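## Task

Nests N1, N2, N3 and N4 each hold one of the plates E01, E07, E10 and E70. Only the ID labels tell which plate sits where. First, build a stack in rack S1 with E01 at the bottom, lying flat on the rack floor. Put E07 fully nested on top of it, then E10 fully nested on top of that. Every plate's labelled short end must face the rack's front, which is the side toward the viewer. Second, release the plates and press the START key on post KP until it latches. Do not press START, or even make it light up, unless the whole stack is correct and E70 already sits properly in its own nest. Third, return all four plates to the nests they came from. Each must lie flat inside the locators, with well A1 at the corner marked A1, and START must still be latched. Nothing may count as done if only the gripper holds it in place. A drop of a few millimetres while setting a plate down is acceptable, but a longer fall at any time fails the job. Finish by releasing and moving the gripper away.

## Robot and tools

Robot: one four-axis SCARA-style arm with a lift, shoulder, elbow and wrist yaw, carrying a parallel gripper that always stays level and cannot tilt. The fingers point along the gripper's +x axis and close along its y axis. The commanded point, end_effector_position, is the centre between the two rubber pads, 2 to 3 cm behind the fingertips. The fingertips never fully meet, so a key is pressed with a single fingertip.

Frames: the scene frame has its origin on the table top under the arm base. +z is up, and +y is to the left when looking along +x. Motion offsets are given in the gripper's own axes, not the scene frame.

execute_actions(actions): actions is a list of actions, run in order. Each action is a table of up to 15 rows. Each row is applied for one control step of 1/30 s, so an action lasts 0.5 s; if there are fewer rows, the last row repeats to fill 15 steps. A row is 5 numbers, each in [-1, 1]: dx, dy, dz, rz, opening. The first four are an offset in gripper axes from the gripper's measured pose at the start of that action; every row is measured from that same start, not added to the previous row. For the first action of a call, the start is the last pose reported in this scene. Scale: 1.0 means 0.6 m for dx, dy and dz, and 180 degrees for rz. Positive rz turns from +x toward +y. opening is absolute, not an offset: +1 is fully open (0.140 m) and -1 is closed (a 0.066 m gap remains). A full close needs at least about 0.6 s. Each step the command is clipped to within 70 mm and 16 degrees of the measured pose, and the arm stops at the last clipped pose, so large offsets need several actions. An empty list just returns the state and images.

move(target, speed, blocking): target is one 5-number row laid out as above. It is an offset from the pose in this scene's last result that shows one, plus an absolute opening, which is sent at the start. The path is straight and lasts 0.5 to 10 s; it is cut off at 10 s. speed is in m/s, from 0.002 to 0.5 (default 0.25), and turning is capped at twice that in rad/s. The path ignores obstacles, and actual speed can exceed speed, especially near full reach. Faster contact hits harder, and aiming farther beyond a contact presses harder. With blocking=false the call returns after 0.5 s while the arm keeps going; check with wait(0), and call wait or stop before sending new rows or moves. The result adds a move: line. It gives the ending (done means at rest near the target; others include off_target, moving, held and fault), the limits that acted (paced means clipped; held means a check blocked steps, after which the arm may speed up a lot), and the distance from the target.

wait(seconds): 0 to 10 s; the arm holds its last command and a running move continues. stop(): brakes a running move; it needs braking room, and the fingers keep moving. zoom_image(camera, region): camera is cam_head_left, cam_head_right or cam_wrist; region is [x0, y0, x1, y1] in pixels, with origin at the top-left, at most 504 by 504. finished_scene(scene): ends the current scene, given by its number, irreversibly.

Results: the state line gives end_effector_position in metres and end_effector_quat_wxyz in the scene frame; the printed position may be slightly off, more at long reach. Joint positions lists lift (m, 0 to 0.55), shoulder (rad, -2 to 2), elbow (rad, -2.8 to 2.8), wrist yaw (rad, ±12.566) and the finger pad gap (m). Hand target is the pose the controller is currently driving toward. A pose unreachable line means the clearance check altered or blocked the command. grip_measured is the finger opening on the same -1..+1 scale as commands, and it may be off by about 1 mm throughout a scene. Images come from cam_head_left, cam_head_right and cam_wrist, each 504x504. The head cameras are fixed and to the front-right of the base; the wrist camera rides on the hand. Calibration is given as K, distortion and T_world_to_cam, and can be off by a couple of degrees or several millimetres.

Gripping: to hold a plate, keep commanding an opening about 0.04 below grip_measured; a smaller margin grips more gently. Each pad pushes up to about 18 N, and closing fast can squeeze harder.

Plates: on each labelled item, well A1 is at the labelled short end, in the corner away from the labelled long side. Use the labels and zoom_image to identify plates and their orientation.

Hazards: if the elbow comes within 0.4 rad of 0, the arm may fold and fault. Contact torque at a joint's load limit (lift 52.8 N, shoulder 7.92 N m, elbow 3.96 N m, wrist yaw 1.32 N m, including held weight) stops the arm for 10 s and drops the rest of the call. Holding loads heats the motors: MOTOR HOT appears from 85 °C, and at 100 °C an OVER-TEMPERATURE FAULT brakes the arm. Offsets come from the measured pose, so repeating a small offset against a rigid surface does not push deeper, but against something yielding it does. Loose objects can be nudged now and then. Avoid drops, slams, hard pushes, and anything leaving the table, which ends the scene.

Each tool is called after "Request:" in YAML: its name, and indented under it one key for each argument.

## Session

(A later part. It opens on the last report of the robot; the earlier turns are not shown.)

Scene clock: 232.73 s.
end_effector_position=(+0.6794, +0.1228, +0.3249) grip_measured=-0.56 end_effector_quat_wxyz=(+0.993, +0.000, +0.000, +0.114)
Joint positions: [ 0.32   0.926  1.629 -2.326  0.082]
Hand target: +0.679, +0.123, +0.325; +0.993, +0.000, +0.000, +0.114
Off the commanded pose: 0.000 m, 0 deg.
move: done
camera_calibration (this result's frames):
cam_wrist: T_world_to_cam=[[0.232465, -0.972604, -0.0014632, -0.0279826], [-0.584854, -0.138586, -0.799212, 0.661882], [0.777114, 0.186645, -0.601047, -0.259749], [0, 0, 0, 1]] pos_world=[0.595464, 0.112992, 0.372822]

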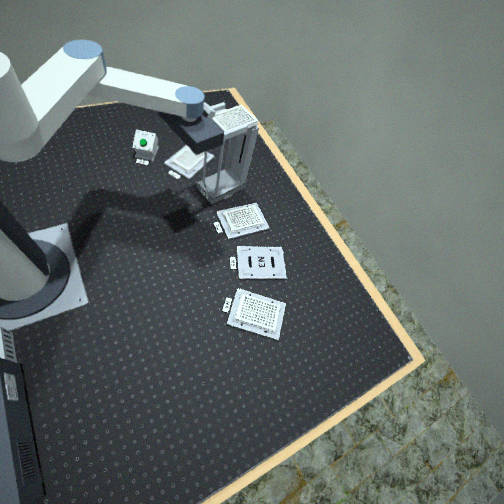

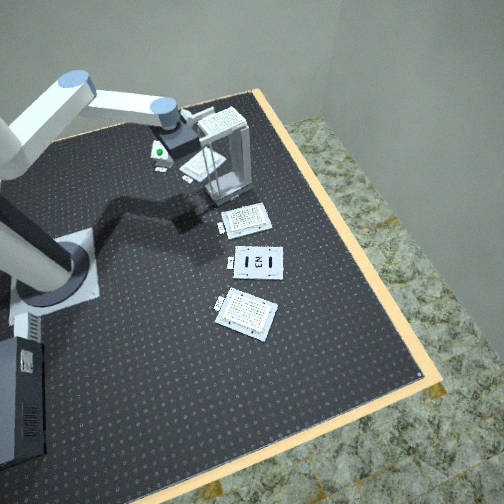

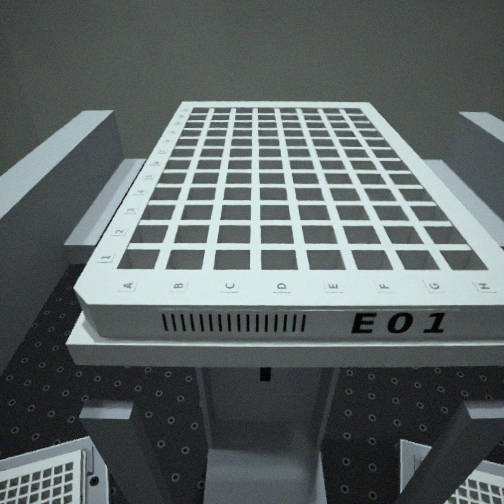

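Request:
zoom_image:
  camera: "cam_wrist"
  region: [50, 330, 176, 440]

Request:
zoom_image:
  camera: "cam_wrist"
  region: [378, 330, 504, 440]

Region (50, 330, 176, 440) of cam_wrist's 504x504 image, scaled by 4.000, with more detail than that image has; it fills the top 440 rows of this view, and the rest is white.

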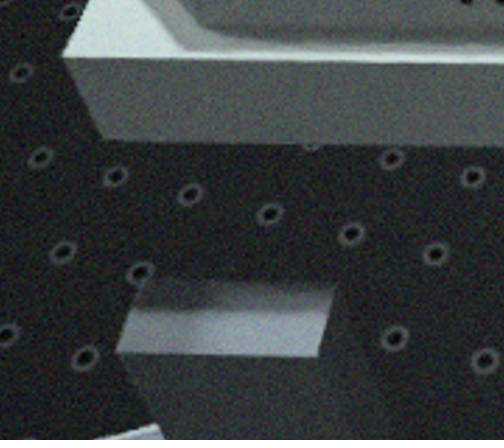

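Region (378, 330, 504, 440) of cam_wrist's 504x504 image, scaled by 4.000, with more detail than that image has; it fills the top 440 rows of this view, and the rest is white.

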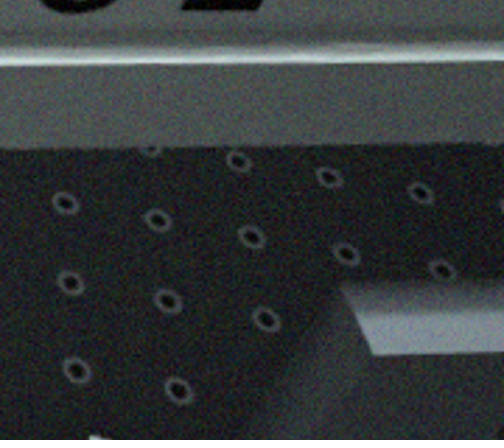

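Request:
move:
  target: [0, 0, -0.05, 0, -0.605]
  speed: 0.03

Scene clock: 247.77 s.
end_effector_position=(+0.6794, +0.1228, +0.2949) grip_measured=-0.56 end_effector_quat_wxyz=(+0.993, +0.000, +0.000, +0.114)
Joint positions: [ 0.29   0.926  1.629 -2.326  0.082]
Hand target: +0.679, +0.123, +0.295; +0.993, +0.000, +0.000, +0.114
Off the commanded pose: 0.000 m, 0 deg.
move: done
camera_calibration (this result's frames):
cam_wrist: T_world_to_cam=[[0.232458, -0.972605, -0.0014632, -0.0280214], [-0.584855, -0.138581, -0.799212, 0.637849], [0.777115, 0.186639, -0.601047, -0.277824], [0, 0, 0, 1]] pos_world=[0.595465, 0.112993, 0.342751]

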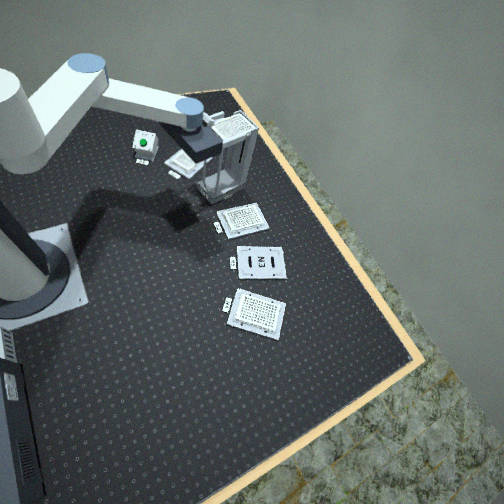

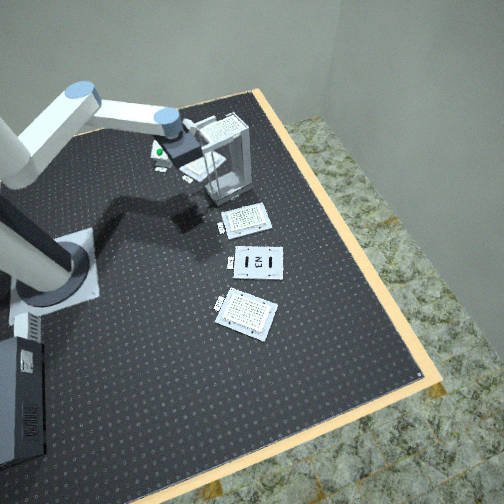

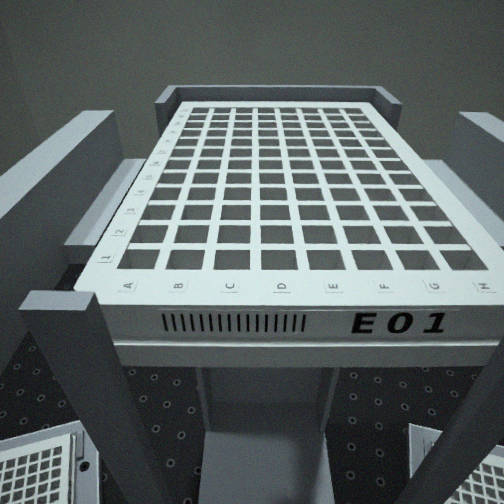

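Request:
zoom_image:
  camera: "cam_wrist"
  region: [140, 75, 420, 165]

Region (140, 75, 420, 165) of cam_wrist's 504x504 image, scaled by 1.800, with more detail than that image has; it fills the top 162 rows of this view, and the rest is white.

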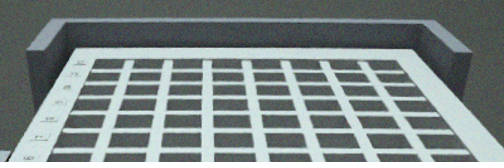

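Request:
move:
  target: [0, 0, -0.3415, 0, -0.605]
  speed: 0.1

Scene clock: 252.73 s.
end_effector_position=(+0.6794, +0.1228, +0.0899) grip_measured=-0.56 end_effector_quat_wxyz=(+0.993, +0.000, +0.000, +0.114)
Joint positions: [ 0.085  0.926  1.629 -2.326  0.082]
Hand target: +0.679, +0.123, +0.090; +0.993, +0.000, +0.000, +0.114
Off the commanded pose: 0.000 m, 0 deg.
move: done
camera_calibration (this result's frames):
cam_wrist: T_world_to_cam=[[0.232392, -0.972621, -0.0014632, -0.0282953], [-0.584864, -0.138542, -0.799212, 0.474029], [0.777128, 0.186586, -0.601047, -0.401016], [0, 0, 0, 1]] pos_world=[0.595459, 0.112976, 0.137779]

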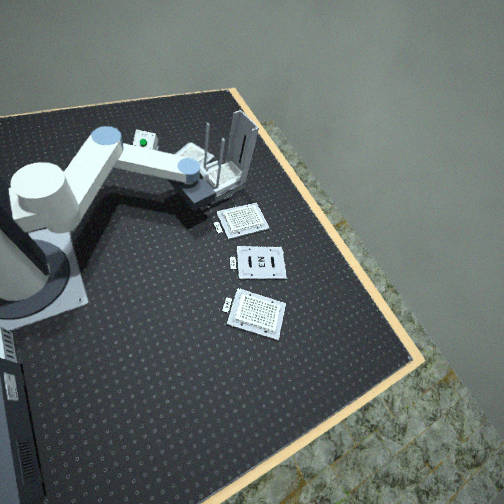

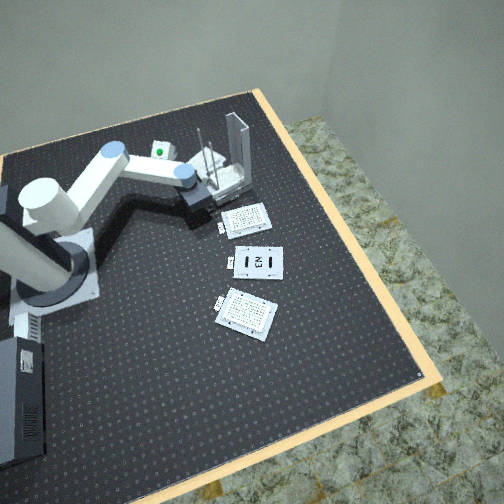

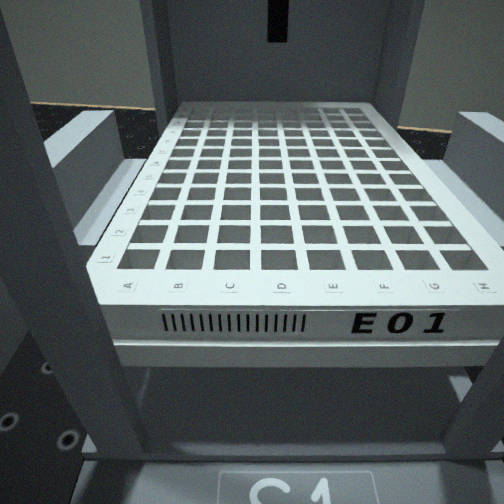

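Request:
zoom_image:
  camera: "cam_wrist"
  region: [60, 380, 228, 504]

Request:
zoom_image:
  camera: "cam_wrist"
  region: [336, 380, 504, 504]

Region (60, 380, 228, 504) of cam_wrist's 504x504 image, scaled by 3.000, with more detail than that image has; it fills the top 372 rows of this view, and the rest is white.

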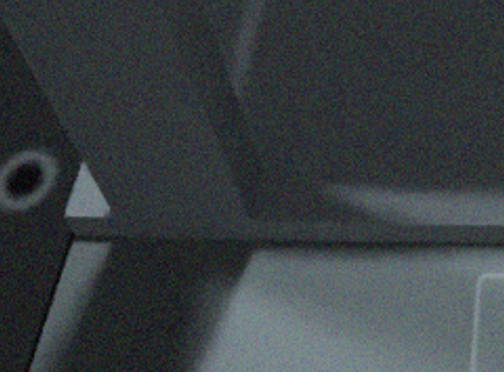

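Region (336, 380, 504, 504) of cam_wrist's 504x504 image, scaled by 3.000, with more detail than that image has; it fills the top 372 rows of this view, and the rest is white.

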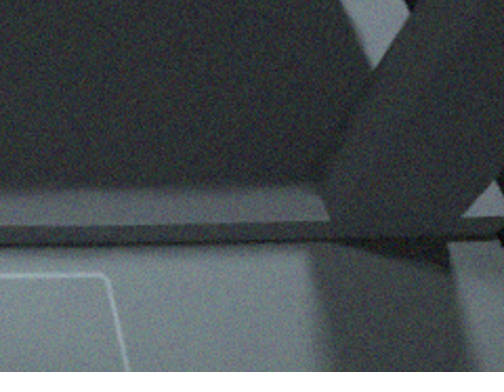

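Request:
move:
  target: [0, 0, -0.0407, 0, -0.605]
  speed: 0.03

Scene clock: 262.00 s.
end_effector_position=(+0.6794, +0.1228, +0.0654) grip_measured=-0.56 end_effector_quat_wxyz=(+0.993, +0.000, +0.000, +0.114)
Joint positions: [ 0.06   0.926  1.629 -2.326  0.082]
Hand target: +0.679, +0.123, +0.065; +0.993, +0.000, +0.000, +0.114
Off the commanded pose: 0.000 m, 0 deg.
move: done
camera_calibration (this result's frames):
cam_wrist: T_world_to_cam=[[0.232393, -0.972621, -0.0014632, -0.0283316], [-0.584864, -0.138542, -0.799212, 0.454455], [0.777128, 0.186587, -0.601047, -0.415736], [0, 0, 0, 1]] pos_world=[0.595459, 0.112976, 0.113287]

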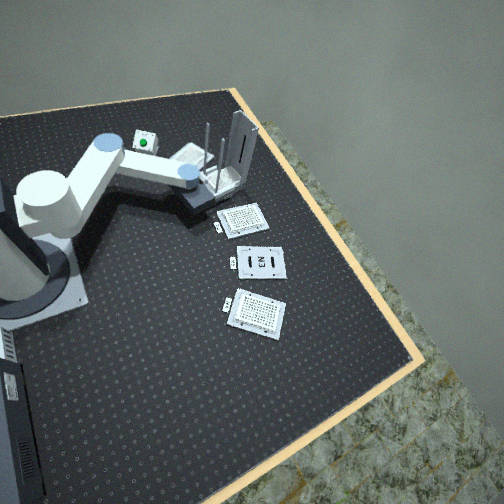

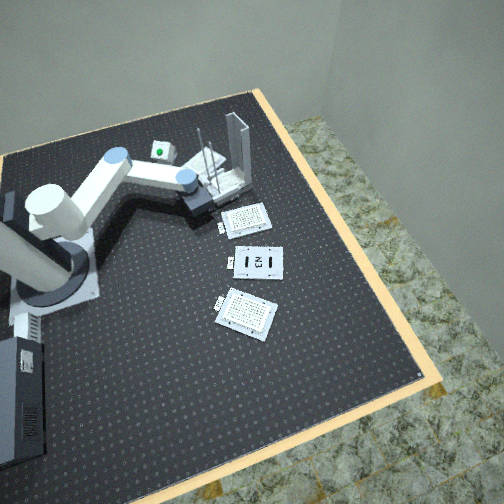

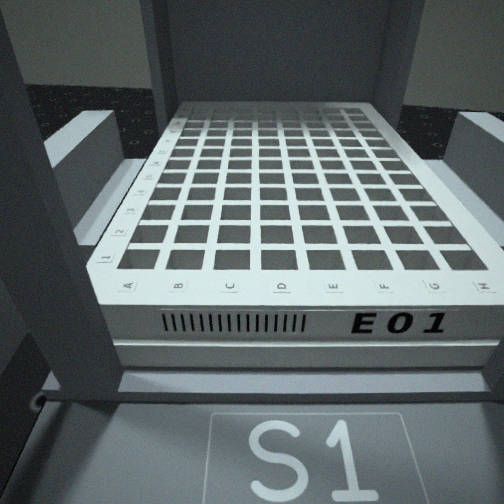

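Request:
execute_actions:
  actions:
    - [[0,0,0,0,-0.55],[0,0,0,0,-0.54],[0,0,0,0,-0.53],[0,0,0,0,-0.52],[0,0,0,0,-0.51],[0,0,0,0,-0.50],[0,0,0,0,-0.48],[0,0,0,0,-0.44],[0,0,0,0,-0.3],[0,0,0,0,-0.1],[0,0,0,0,0.19]]

Scene clock: 265.10 s.
end_effector_position=(+0.6794, +0.1228, +0.0654) grip_measured=+0.19 end_effector_quat_wxyz=(+0.993, +0.000, +0.000, +0.114)
Joint positions: [ 0.06   0.926  1.629 -2.326  0.11 ]
Hand target: +0.679, +0.123, +0.065; +0.993, +0.000, +0.000, +0.114
Off the commanded pose: 0.000 m, 0 deg.
camera_calibration (this result's frames):
cam_wrist: T_world_to_cam=[[0.232391, -0.972621, -0.0014632, -0.0283306], [-0.584864, -0.138541, -0.799212, 0.454457], [0.777128, 0.186586, -0.601047, -0.415735], [0, 0, 0, 1]] pos_world=[0.595459, 0.112976, 0.11329]

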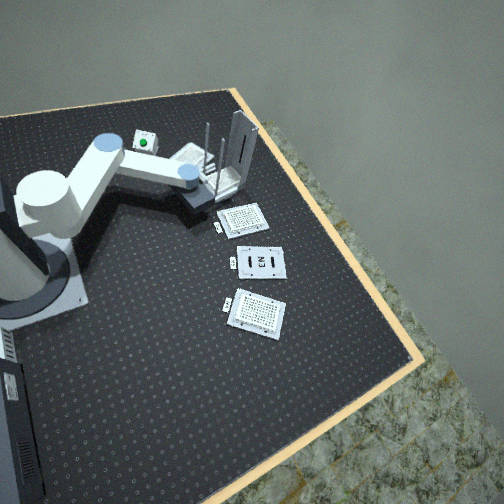

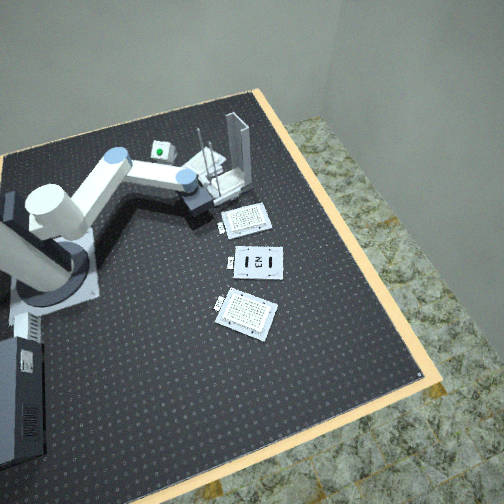

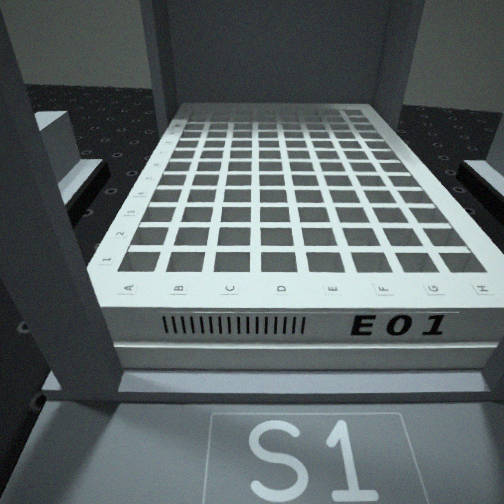

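Request:
move:
  target: [-0.17, 0, 0.02, 0, 0.19]
  speed: 0.15

Scene clock: 269.33 s.
end_effector_position=(+0.5800, +0.0995, +0.0774) grip_measured=+0.19 end_effector_quat_wxyz=(+0.993, +0.000, +0.000, +0.114)
Joint positions: [ 0.072  1.138  1.115 -2.024  0.11 ]
Hand target: +0.580, +0.100, +0.077; +0.993, +0.000, +0.000, +0.114
Off the commanded pose: 0.000 m, 0 deg.
move: done
camera_calibration (this result's frames):
cam_wrist: T_world_to_cam=[[0.232023, -0.972709, -0.0014632, -0.0276235], [-0.584917, -0.13832, -0.799212, 0.402701], [0.777199, 0.186292, -0.601047, -0.326955], [0, 0, 0, 1]] pos_world=[0.496065, 0.0897408, 0.125287]

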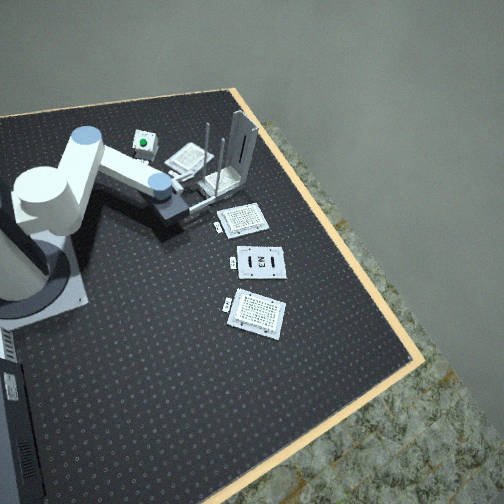

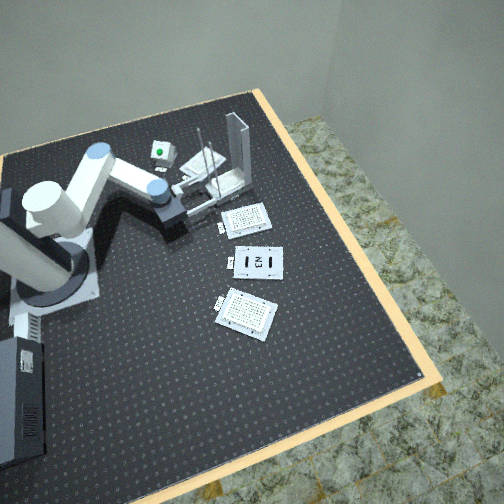

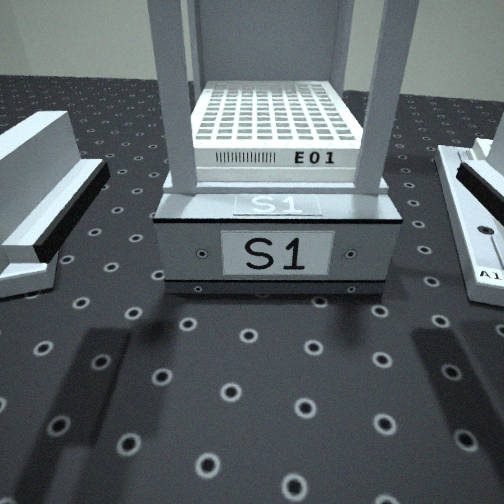

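Request:
move:
  target: [-0.1846, -0.7454, -0.0123, -0.3022, 0.19]
  speed: 0.35

Scene clock: 276.67 s.
end_effector_position=(+0.5738, -0.3611, +0.0701) grip_measured=+0.19 end_effector_quat_wxyz=(+0.936, +0.000, +0.000, -0.353)
Joint positions: [ 0.065 -0.104  1.738 -2.354  0.11 ]
Hand target: +0.574, -0.361, +0.070; +0.936, +0.000, +0.000, -0.353
Off the commanded pose: 0.000 m, 0 deg.
move: done
camera_calibration (this result's frames):
cam_wrist: T_world_to_cam=[[-0.655701, -0.755019, -0.0014632, 0.113726], [-0.453036, 0.394991, -0.799212, 0.446375], [0.603998, -0.523382, -0.601047, -0.397566], [0, 0, 0, 1]] pos_world=[0.516924, -0.298528, 0.117959]

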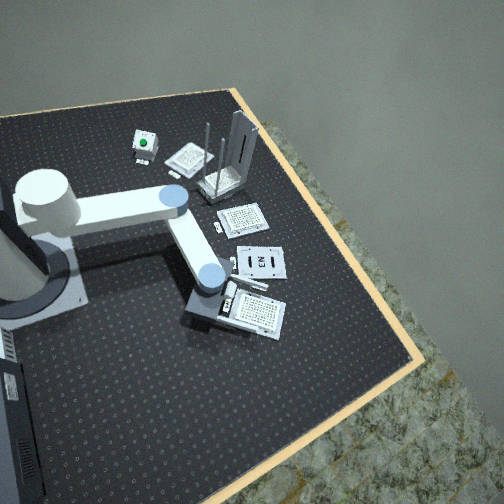

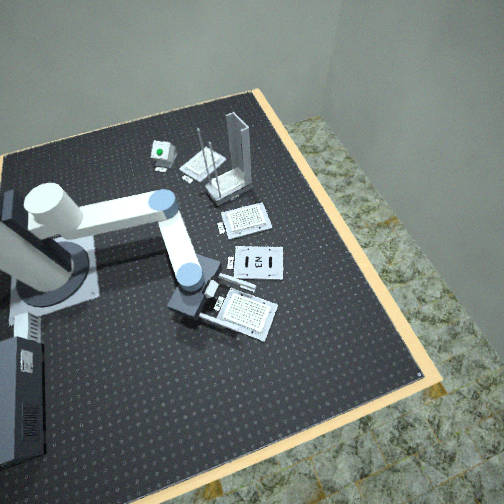

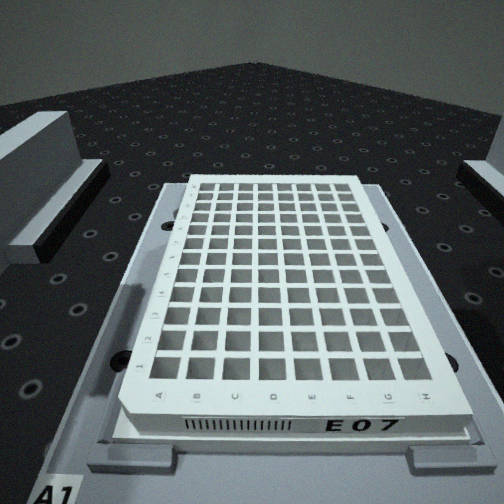

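Request:
zoom_image:
  camera: "cam_wrist"
  region: [80, 370, 206, 480]

Request:
zoom_image:
  camera: "cam_wrist"
  region: [378, 370, 504, 480]

Request:
zoom_image:
  camera: "cam_wrist"
  region: [150, 160, 402, 240]

Region (80, 370, 206, 480) of cam_wrist's 504x504 image, scaled by 4.000, with more detail than that image has; it fills the top 440 rows of this view, and the rest is white.

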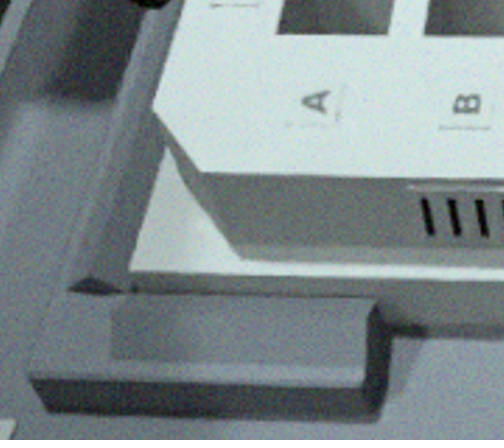

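Region (378, 370, 504, 480) of cam_wrist's 504x504 image, scaled by 4.000, with more detail than that image has; it fills the top 440 rows of this view, and the rest is white.

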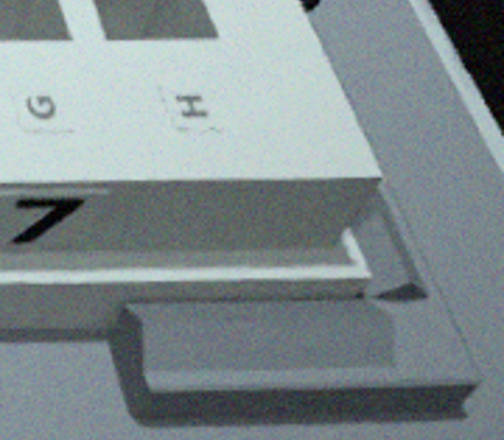

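Region (150, 160, 402, 240) of cam_wrist's 504x504 image, scaled by 2.000, with more detail than that image has; it fills the top 160 rows of this view, and the rest is white.

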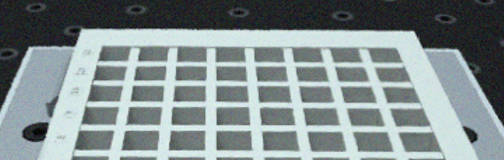

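Request:
move:
  target: [0, 0, -0.0585, -0.0014, 0.19]
  speed: 0.06

Request:
execute_actions:
  actions:
    - [[0,0,0,0,-0.46]]
    - [[0,0,0,0,-0.48],[0,0,0,0,-0.49],[0,0,0,0,-0.50],[0,0,0,0,-0.51],[0,0,0,0,-0.52],[0,0,0,0,-0.53],[0,0,0,0,-0.54],[0,0,0,0,-0.55],[0,0,0,0,-0.56],[0,0,0,0,-0.57],[0,0,0,0,-0.58],[0,0,0,0,-0.59],[0,0,0,0,-0.605]]

Scene clock: 285.23 s.
end_effector_position=(+0.5738, -0.3611, +0.0349) grip_measured=+0.19 end_effector_quat_wxyz=(+0.935, +0.000, +0.000, -0.355)
Joint positions: [ 0.03  -0.103  1.738 -2.36   0.11 ]
Hand target: +0.574, -0.361, +0.035; +0.935, +0.000, +0.000, -0.355
Off the commanded pose: 0.000 m, 0 deg.
move: done
camera_calibration (this result's frames):
cam_wrist: T_world_to_cam=[[-0.658878, -0.752248, -0.0014632, 0.116468], [-0.451367, 0.396897, -0.799212, 0.418009], [0.601787, -0.525923, -0.601047, -0.41835], [0, 0, 0, 1]] pos_world=[0.517172, -0.298314, 0.0828001]

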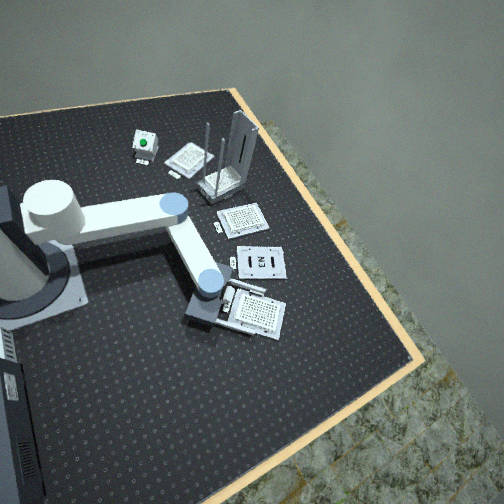

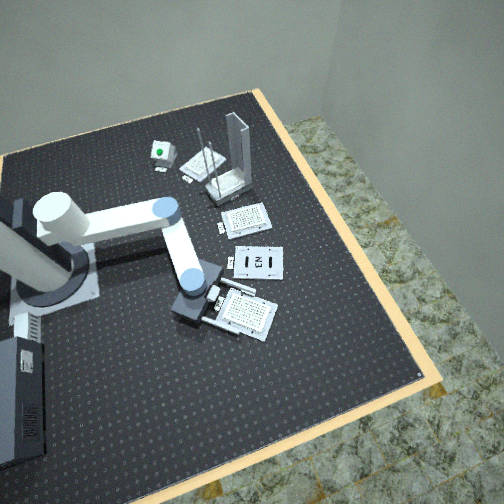

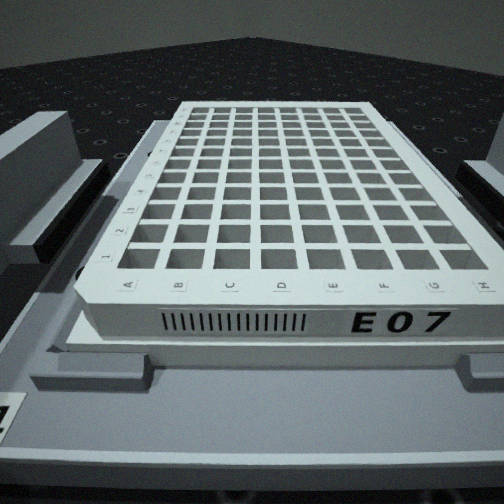

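Scene clock: 286.23 s.
end_effector_position=(+0.5738, -0.3611, +0.0349) grip_measured=-0.56 end_effector_quat_wxyz=(+0.935, +0.000, +0.000, -0.355)
Joint positions: [ 0.03  -0.103  1.738 -2.36   0.082]
Hand target: +0.574, -0.361, +0.035; +0.935, +0.000, +0.000, -0.355
Off the commanded pose: 0.000 m, 0 deg.
camera_calibration (this result's frames):
cam_wrist: T_world_to_cam=[[-0.658888, -0.75224, -0.0014632, 0.11647], [-0.451362, 0.396903, -0.799212, 0.418008], [0.60178, -0.525931, -0.601047, -0.418349], [0, 0, 0, 1]] pos_world=[0.517168, -0.298318, 0.0828001]

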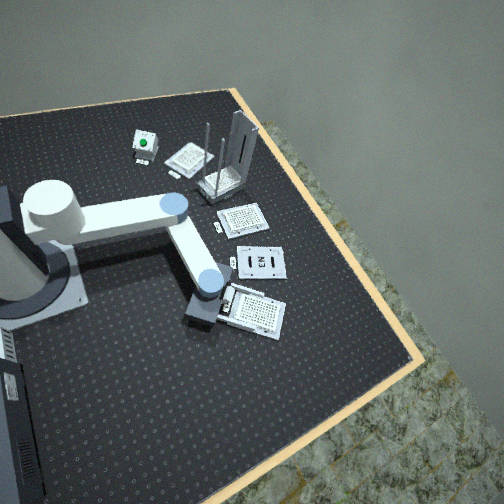

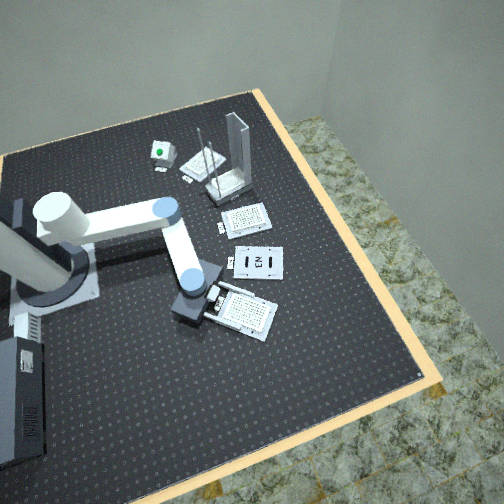

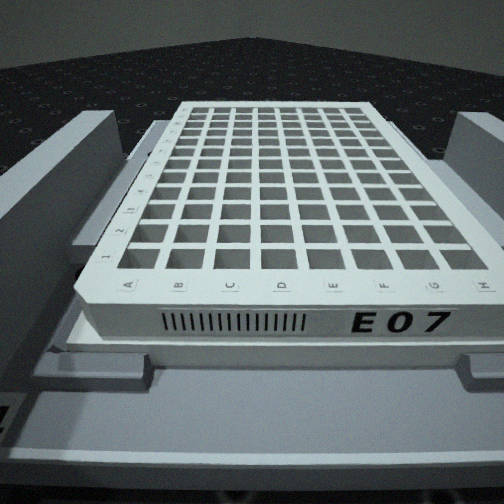

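Request:
move:
  target: [0, 0, 0.04, 0, -0.605]
  speed: 0.05

Request:
move:
  target: [-0.2472, 0.496, 0.46, 0.3036, -0.605]
  speed: 0.3

Scene clock: 293.00 s.
end_effector_position=(+0.5738, -0.3611, +0.0589) grip_measured=-0.56 end_effector_quat_wxyz=(+0.935, +0.000, +0.000, -0.355)
Joint positions: [ 0.054 -0.103  1.738 -2.36   0.082]
Hand target: +0.574, -0.361, +0.059; +0.935, +0.000, +0.000, -0.355
Off the commanded pose: 0.000 m, 0 deg.
move: done
camera_calibration (this result's frames):
cam_wrist: T_world_to_cam=[[-0.658881, -0.752246, -0.0014632, 0.116502], [-0.451366, 0.396899, -0.799212, 0.437228], [0.601785, -0.525925, -0.601047, -0.403898], [0, 0, 0, 1]] pos_world=[0.51717, -0.298317, 0.106846]

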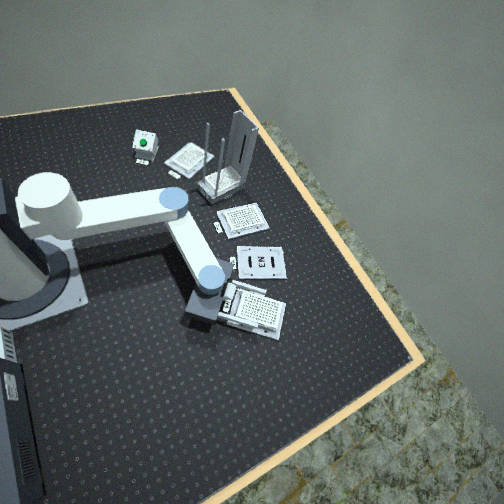

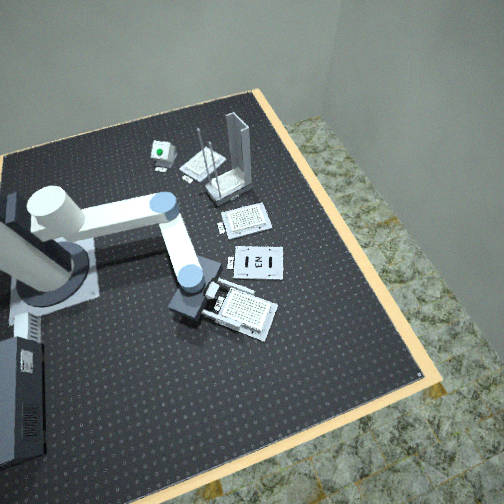

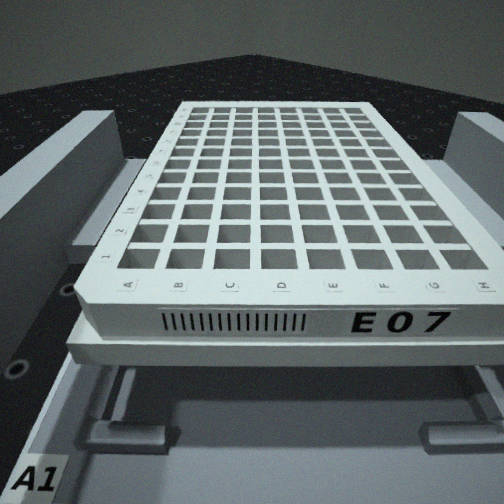

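Scene clock: 295.00 s.
end_effector_position=(+0.6599, -0.0398, +0.3350) grip_measured=-0.56 end_effector_quat_wxyz=(+0.993, +0.000, +0.000, +0.115)
Joint positions: [ 0.33   0.535  1.501 -1.807  0.082]
Hand target: +0.660, -0.040, +0.335; +0.993, +0.000, +0.000, +0.114
Off the commanded pose: 0.000 m, 0 deg.
move: done
camera_calibration (this result's frames):
cam_wrist: T_world_to_cam=[[0.232966, -0.972484, -0.0014632, -0.181952], [-0.584782, -0.138886, -0.799212, 0.635912], [0.777018, 0.187045, -0.601047, -0.208086], [0, 0, 0, 1]] pos_world=[0.575945, -0.0497044, 0.382893]

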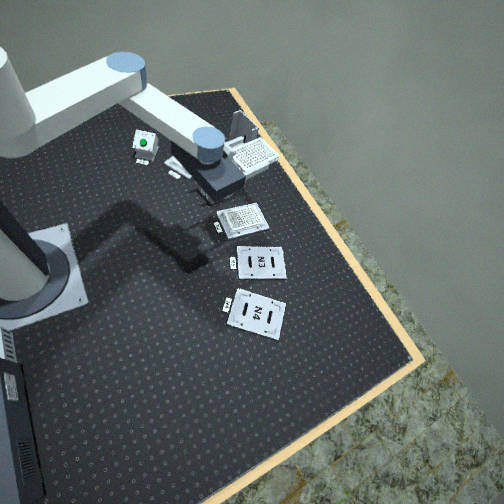

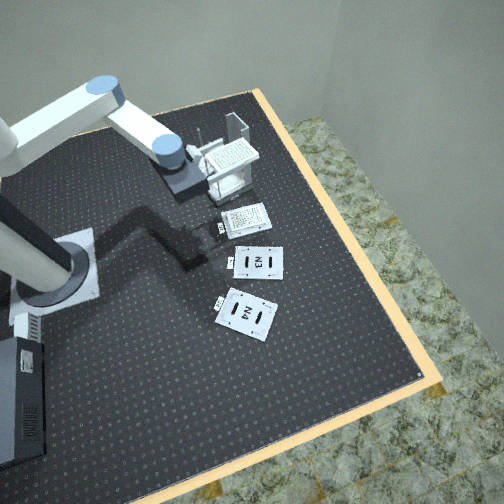

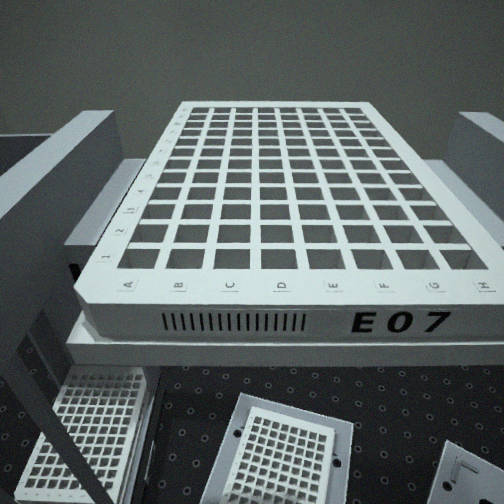

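Request:
move:
  target: [0.0935, 0.2566, -0.0167, -0.0002, -0.605]
  speed: 0.2

Request:
zoom_image:
  camera: "cam_wrist"
  region: [50, 330, 176, 440]

Request:
zoom_image:
  camera: "cam_wrist"
  region: [378, 330, 504, 440]

Scene clock: 300.23 s.
end_effector_position=(+0.6794, +0.1230, +0.3250) grip_measured=-0.56 end_effector_quat_wxyz=(+0.993, +0.000, +0.000, +0.115)
Joint positions: [ 0.32   0.927  1.629 -2.326  0.082]
Hand target: +0.679, +0.123, +0.325; +0.993, +0.000, +0.000, +0.114
Off the commanded pose: 0.000 m, 0 deg.
move: done
camera_calibration (this result's frames):
cam_wrist: T_world_to_cam=[[0.233018, -0.972471, -0.0014632, -0.0281721], [-0.584775, -0.138918, -0.799212, 0.661909], [0.777008, 0.187087, -0.601047, -0.259696], [0, 0, 0, 1]] pos_world=[0.595418, 0.11314, 0.372875]

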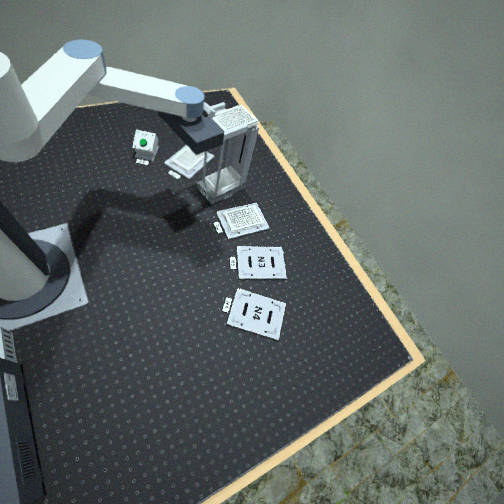

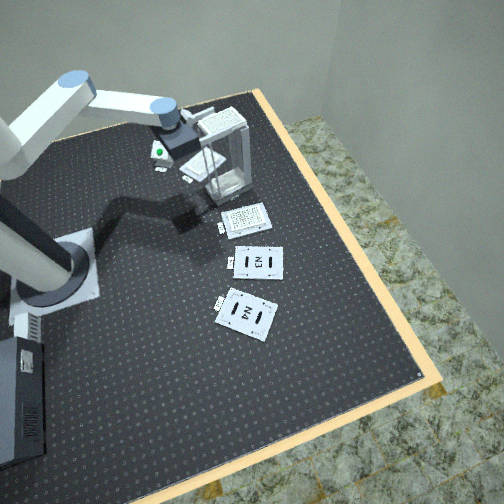

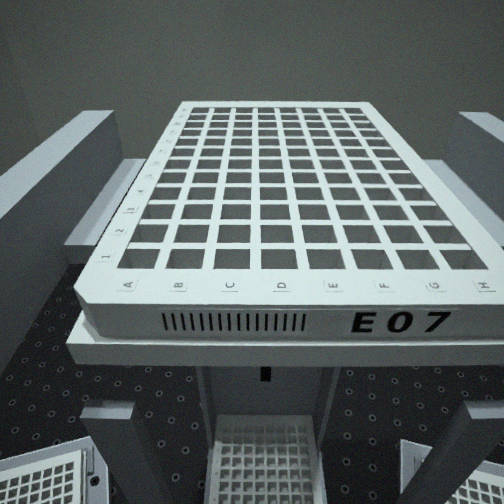

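Region (50, 330, 176, 440) of cam_wrist's 504x504 image, scaled by 4.000, with more detail than that image has; it fills the top 440 rows of this view, and the rest is white.

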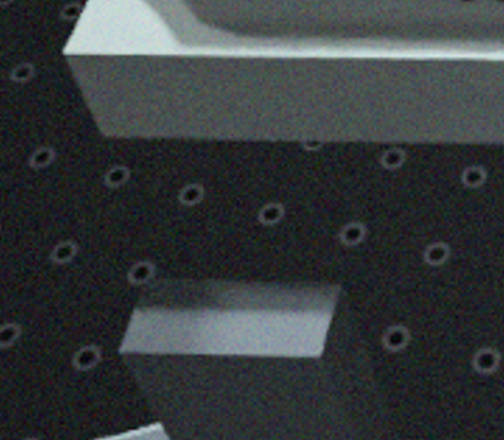

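Region (378, 330, 504, 440) of cam_wrist's 504x504 image, scaled by 4.000, with more detail than that image has; it fills the top 440 rows of this view, and the rest is white.

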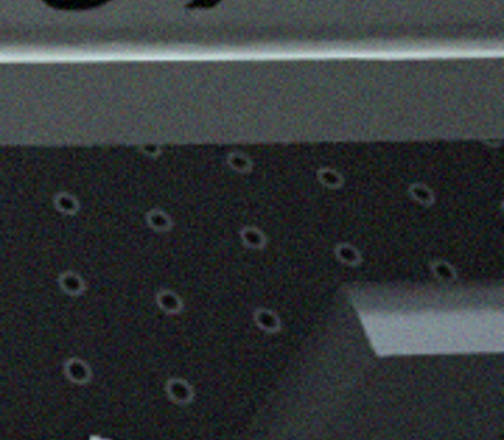

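Request:
move:
  target: [0, -0.0004, -0.05, 0, -0.605]
  speed: 0.04

Request:
move:
  target: [0, 0, -0.35, 0, -0.605]
  speed: 0.12

Scene clock: 306.47 s.
end_effector_position=(+0.6794, +0.1228, +0.2949) grip_measured=-0.56 end_effector_quat_wxyz=(+0.993, +0.000, +0.000, +0.115)
Joint positions: [ 0.29   0.926  1.629 -2.325  0.082]
Hand target: +0.679, +0.123, +0.295; +0.993, +0.000, +0.000, +0.115
Off the commanded pose: 0.000 m, 0 deg.
move: done
camera_calibration (this result's frames):
cam_wrist: T_world_to_cam=[[0.232848, -0.972512, -0.0014632, -0.0283057], [-0.584799, -0.138815, -0.799212, 0.637875], [0.777041, 0.18695, -0.601047, -0.27777], [0, 0, 0, 1]] pos_world=[0.595458, 0.112948, 0.342803]

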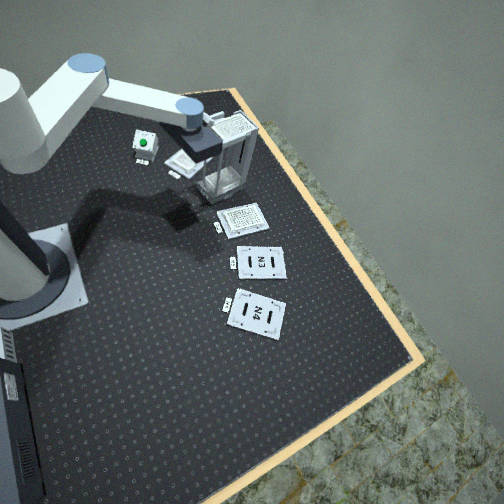

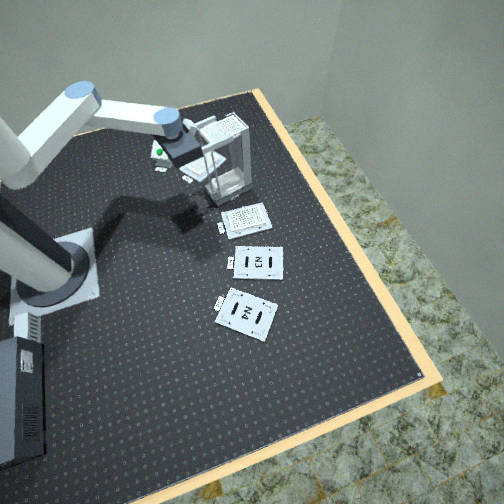

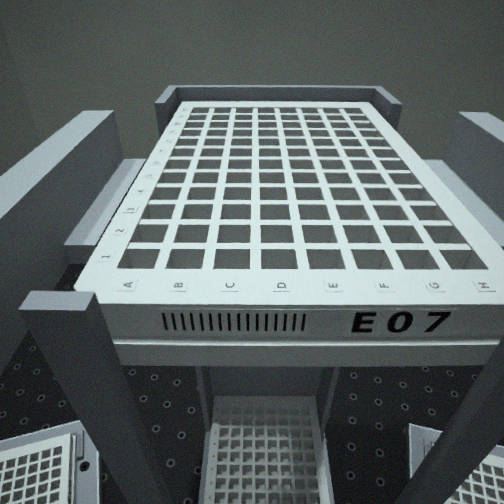

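Scene clock: 308.53 s.
end_effector_position=(+0.6794, +0.1228, +0.0848) grip_measured=-0.56 end_effector_quat_wxyz=(+0.993, +0.000, +0.000, +0.115)
Joint positions: [ 0.08   0.926  1.629 -2.325  0.082]
Hand target: +0.679, +0.123, +0.085; +0.993, +0.000, +0.000, +0.115
Off the commanded pose: 0.000 m, 0 deg.
move: done
camera_calibration (this result's frames):
cam_wrist: T_world_to_cam=[[0.232789, -0.972526, -0.0014632, -0.0285896], [-0.584807, -0.13878, -0.799212, 0.469978], [0.777052, 0.186904, -0.601047, -0.404027], [0, 0, 0, 1]] pos_world=[0.595452, 0.112934, 0.132731]

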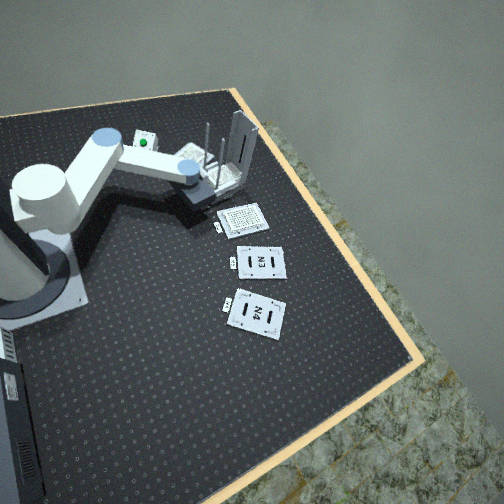

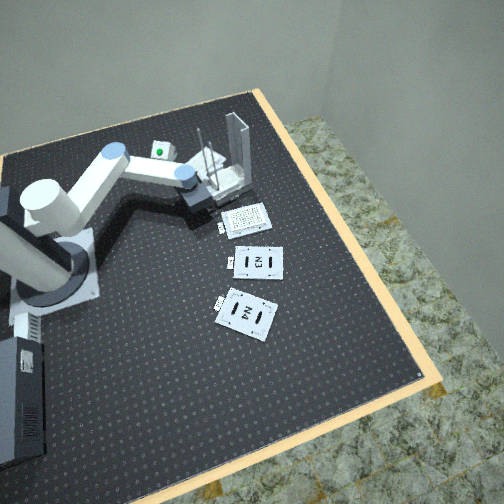

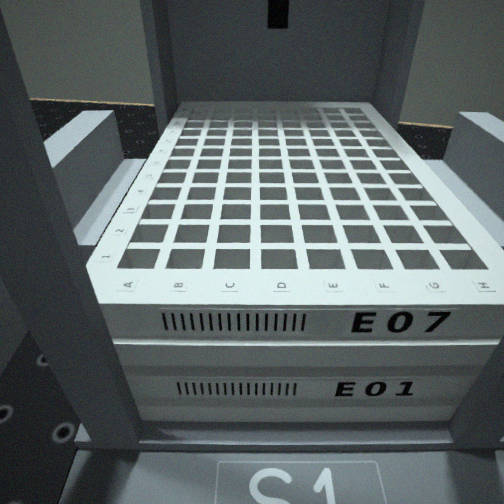

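Request:
move:
  target: [0, 0, -0.0115, 0, -0.605]
  speed: 0.01

Request:
zoom_image:
  camera: "cam_wrist"
  region: [100, 290, 352, 450]

Scene clock: 312.03 s.
end_effector_position=(+0.6794, +0.1228, +0.0779) grip_measured=-0.56 end_effector_quat_wxyz=(+0.993, +0.000, +0.000, +0.115)
Joint positions: [ 0.073  0.926  1.629 -2.325  0.082]
Hand target: +0.679, +0.123, +0.078; +0.993, +0.000, +0.000, +0.115
Off the commanded pose: 0.000 m, 0 deg.
move: done
camera_calibration (this result's frames):
cam_wrist: T_world_to_cam=[[0.232789, -0.972526, -0.0014632, -0.0285997], [-0.584808, -0.13878, -0.799212, 0.464456], [0.777052, 0.186903, -0.601047, -0.40818], [0, 0, 0, 1]] pos_world=[0.595452, 0.112934, 0.125822]

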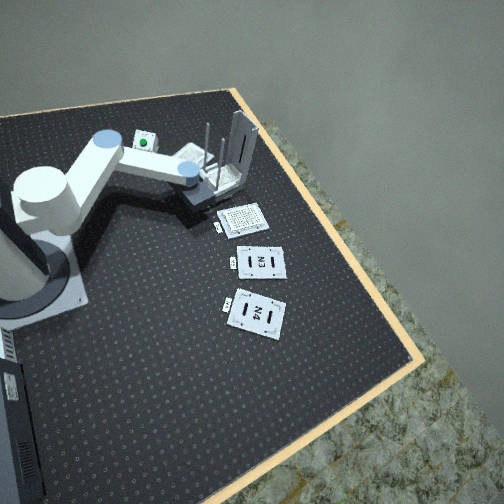

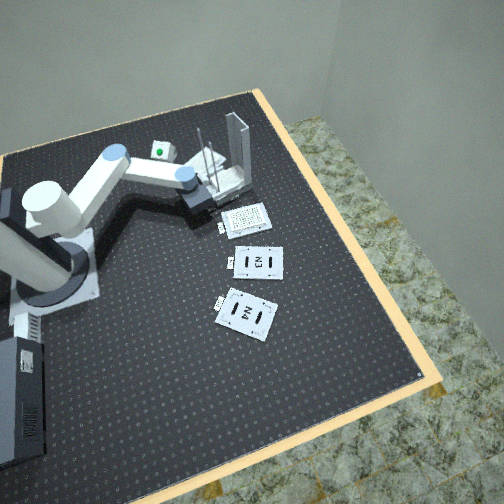

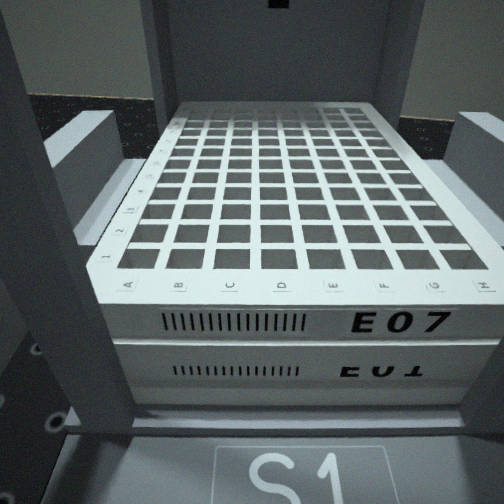

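Region (100, 290, 352, 450) of cam_wrist's 504x504 image, scaled by 2.000, with more detail than that image has; it fills the top 320 rows of this view, and the rest is white.

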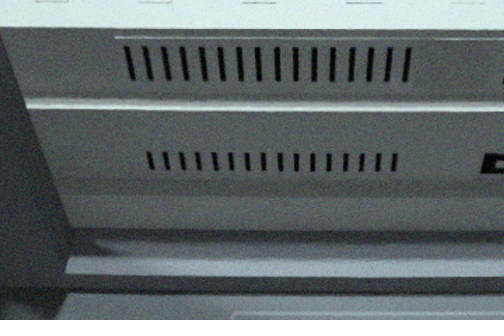

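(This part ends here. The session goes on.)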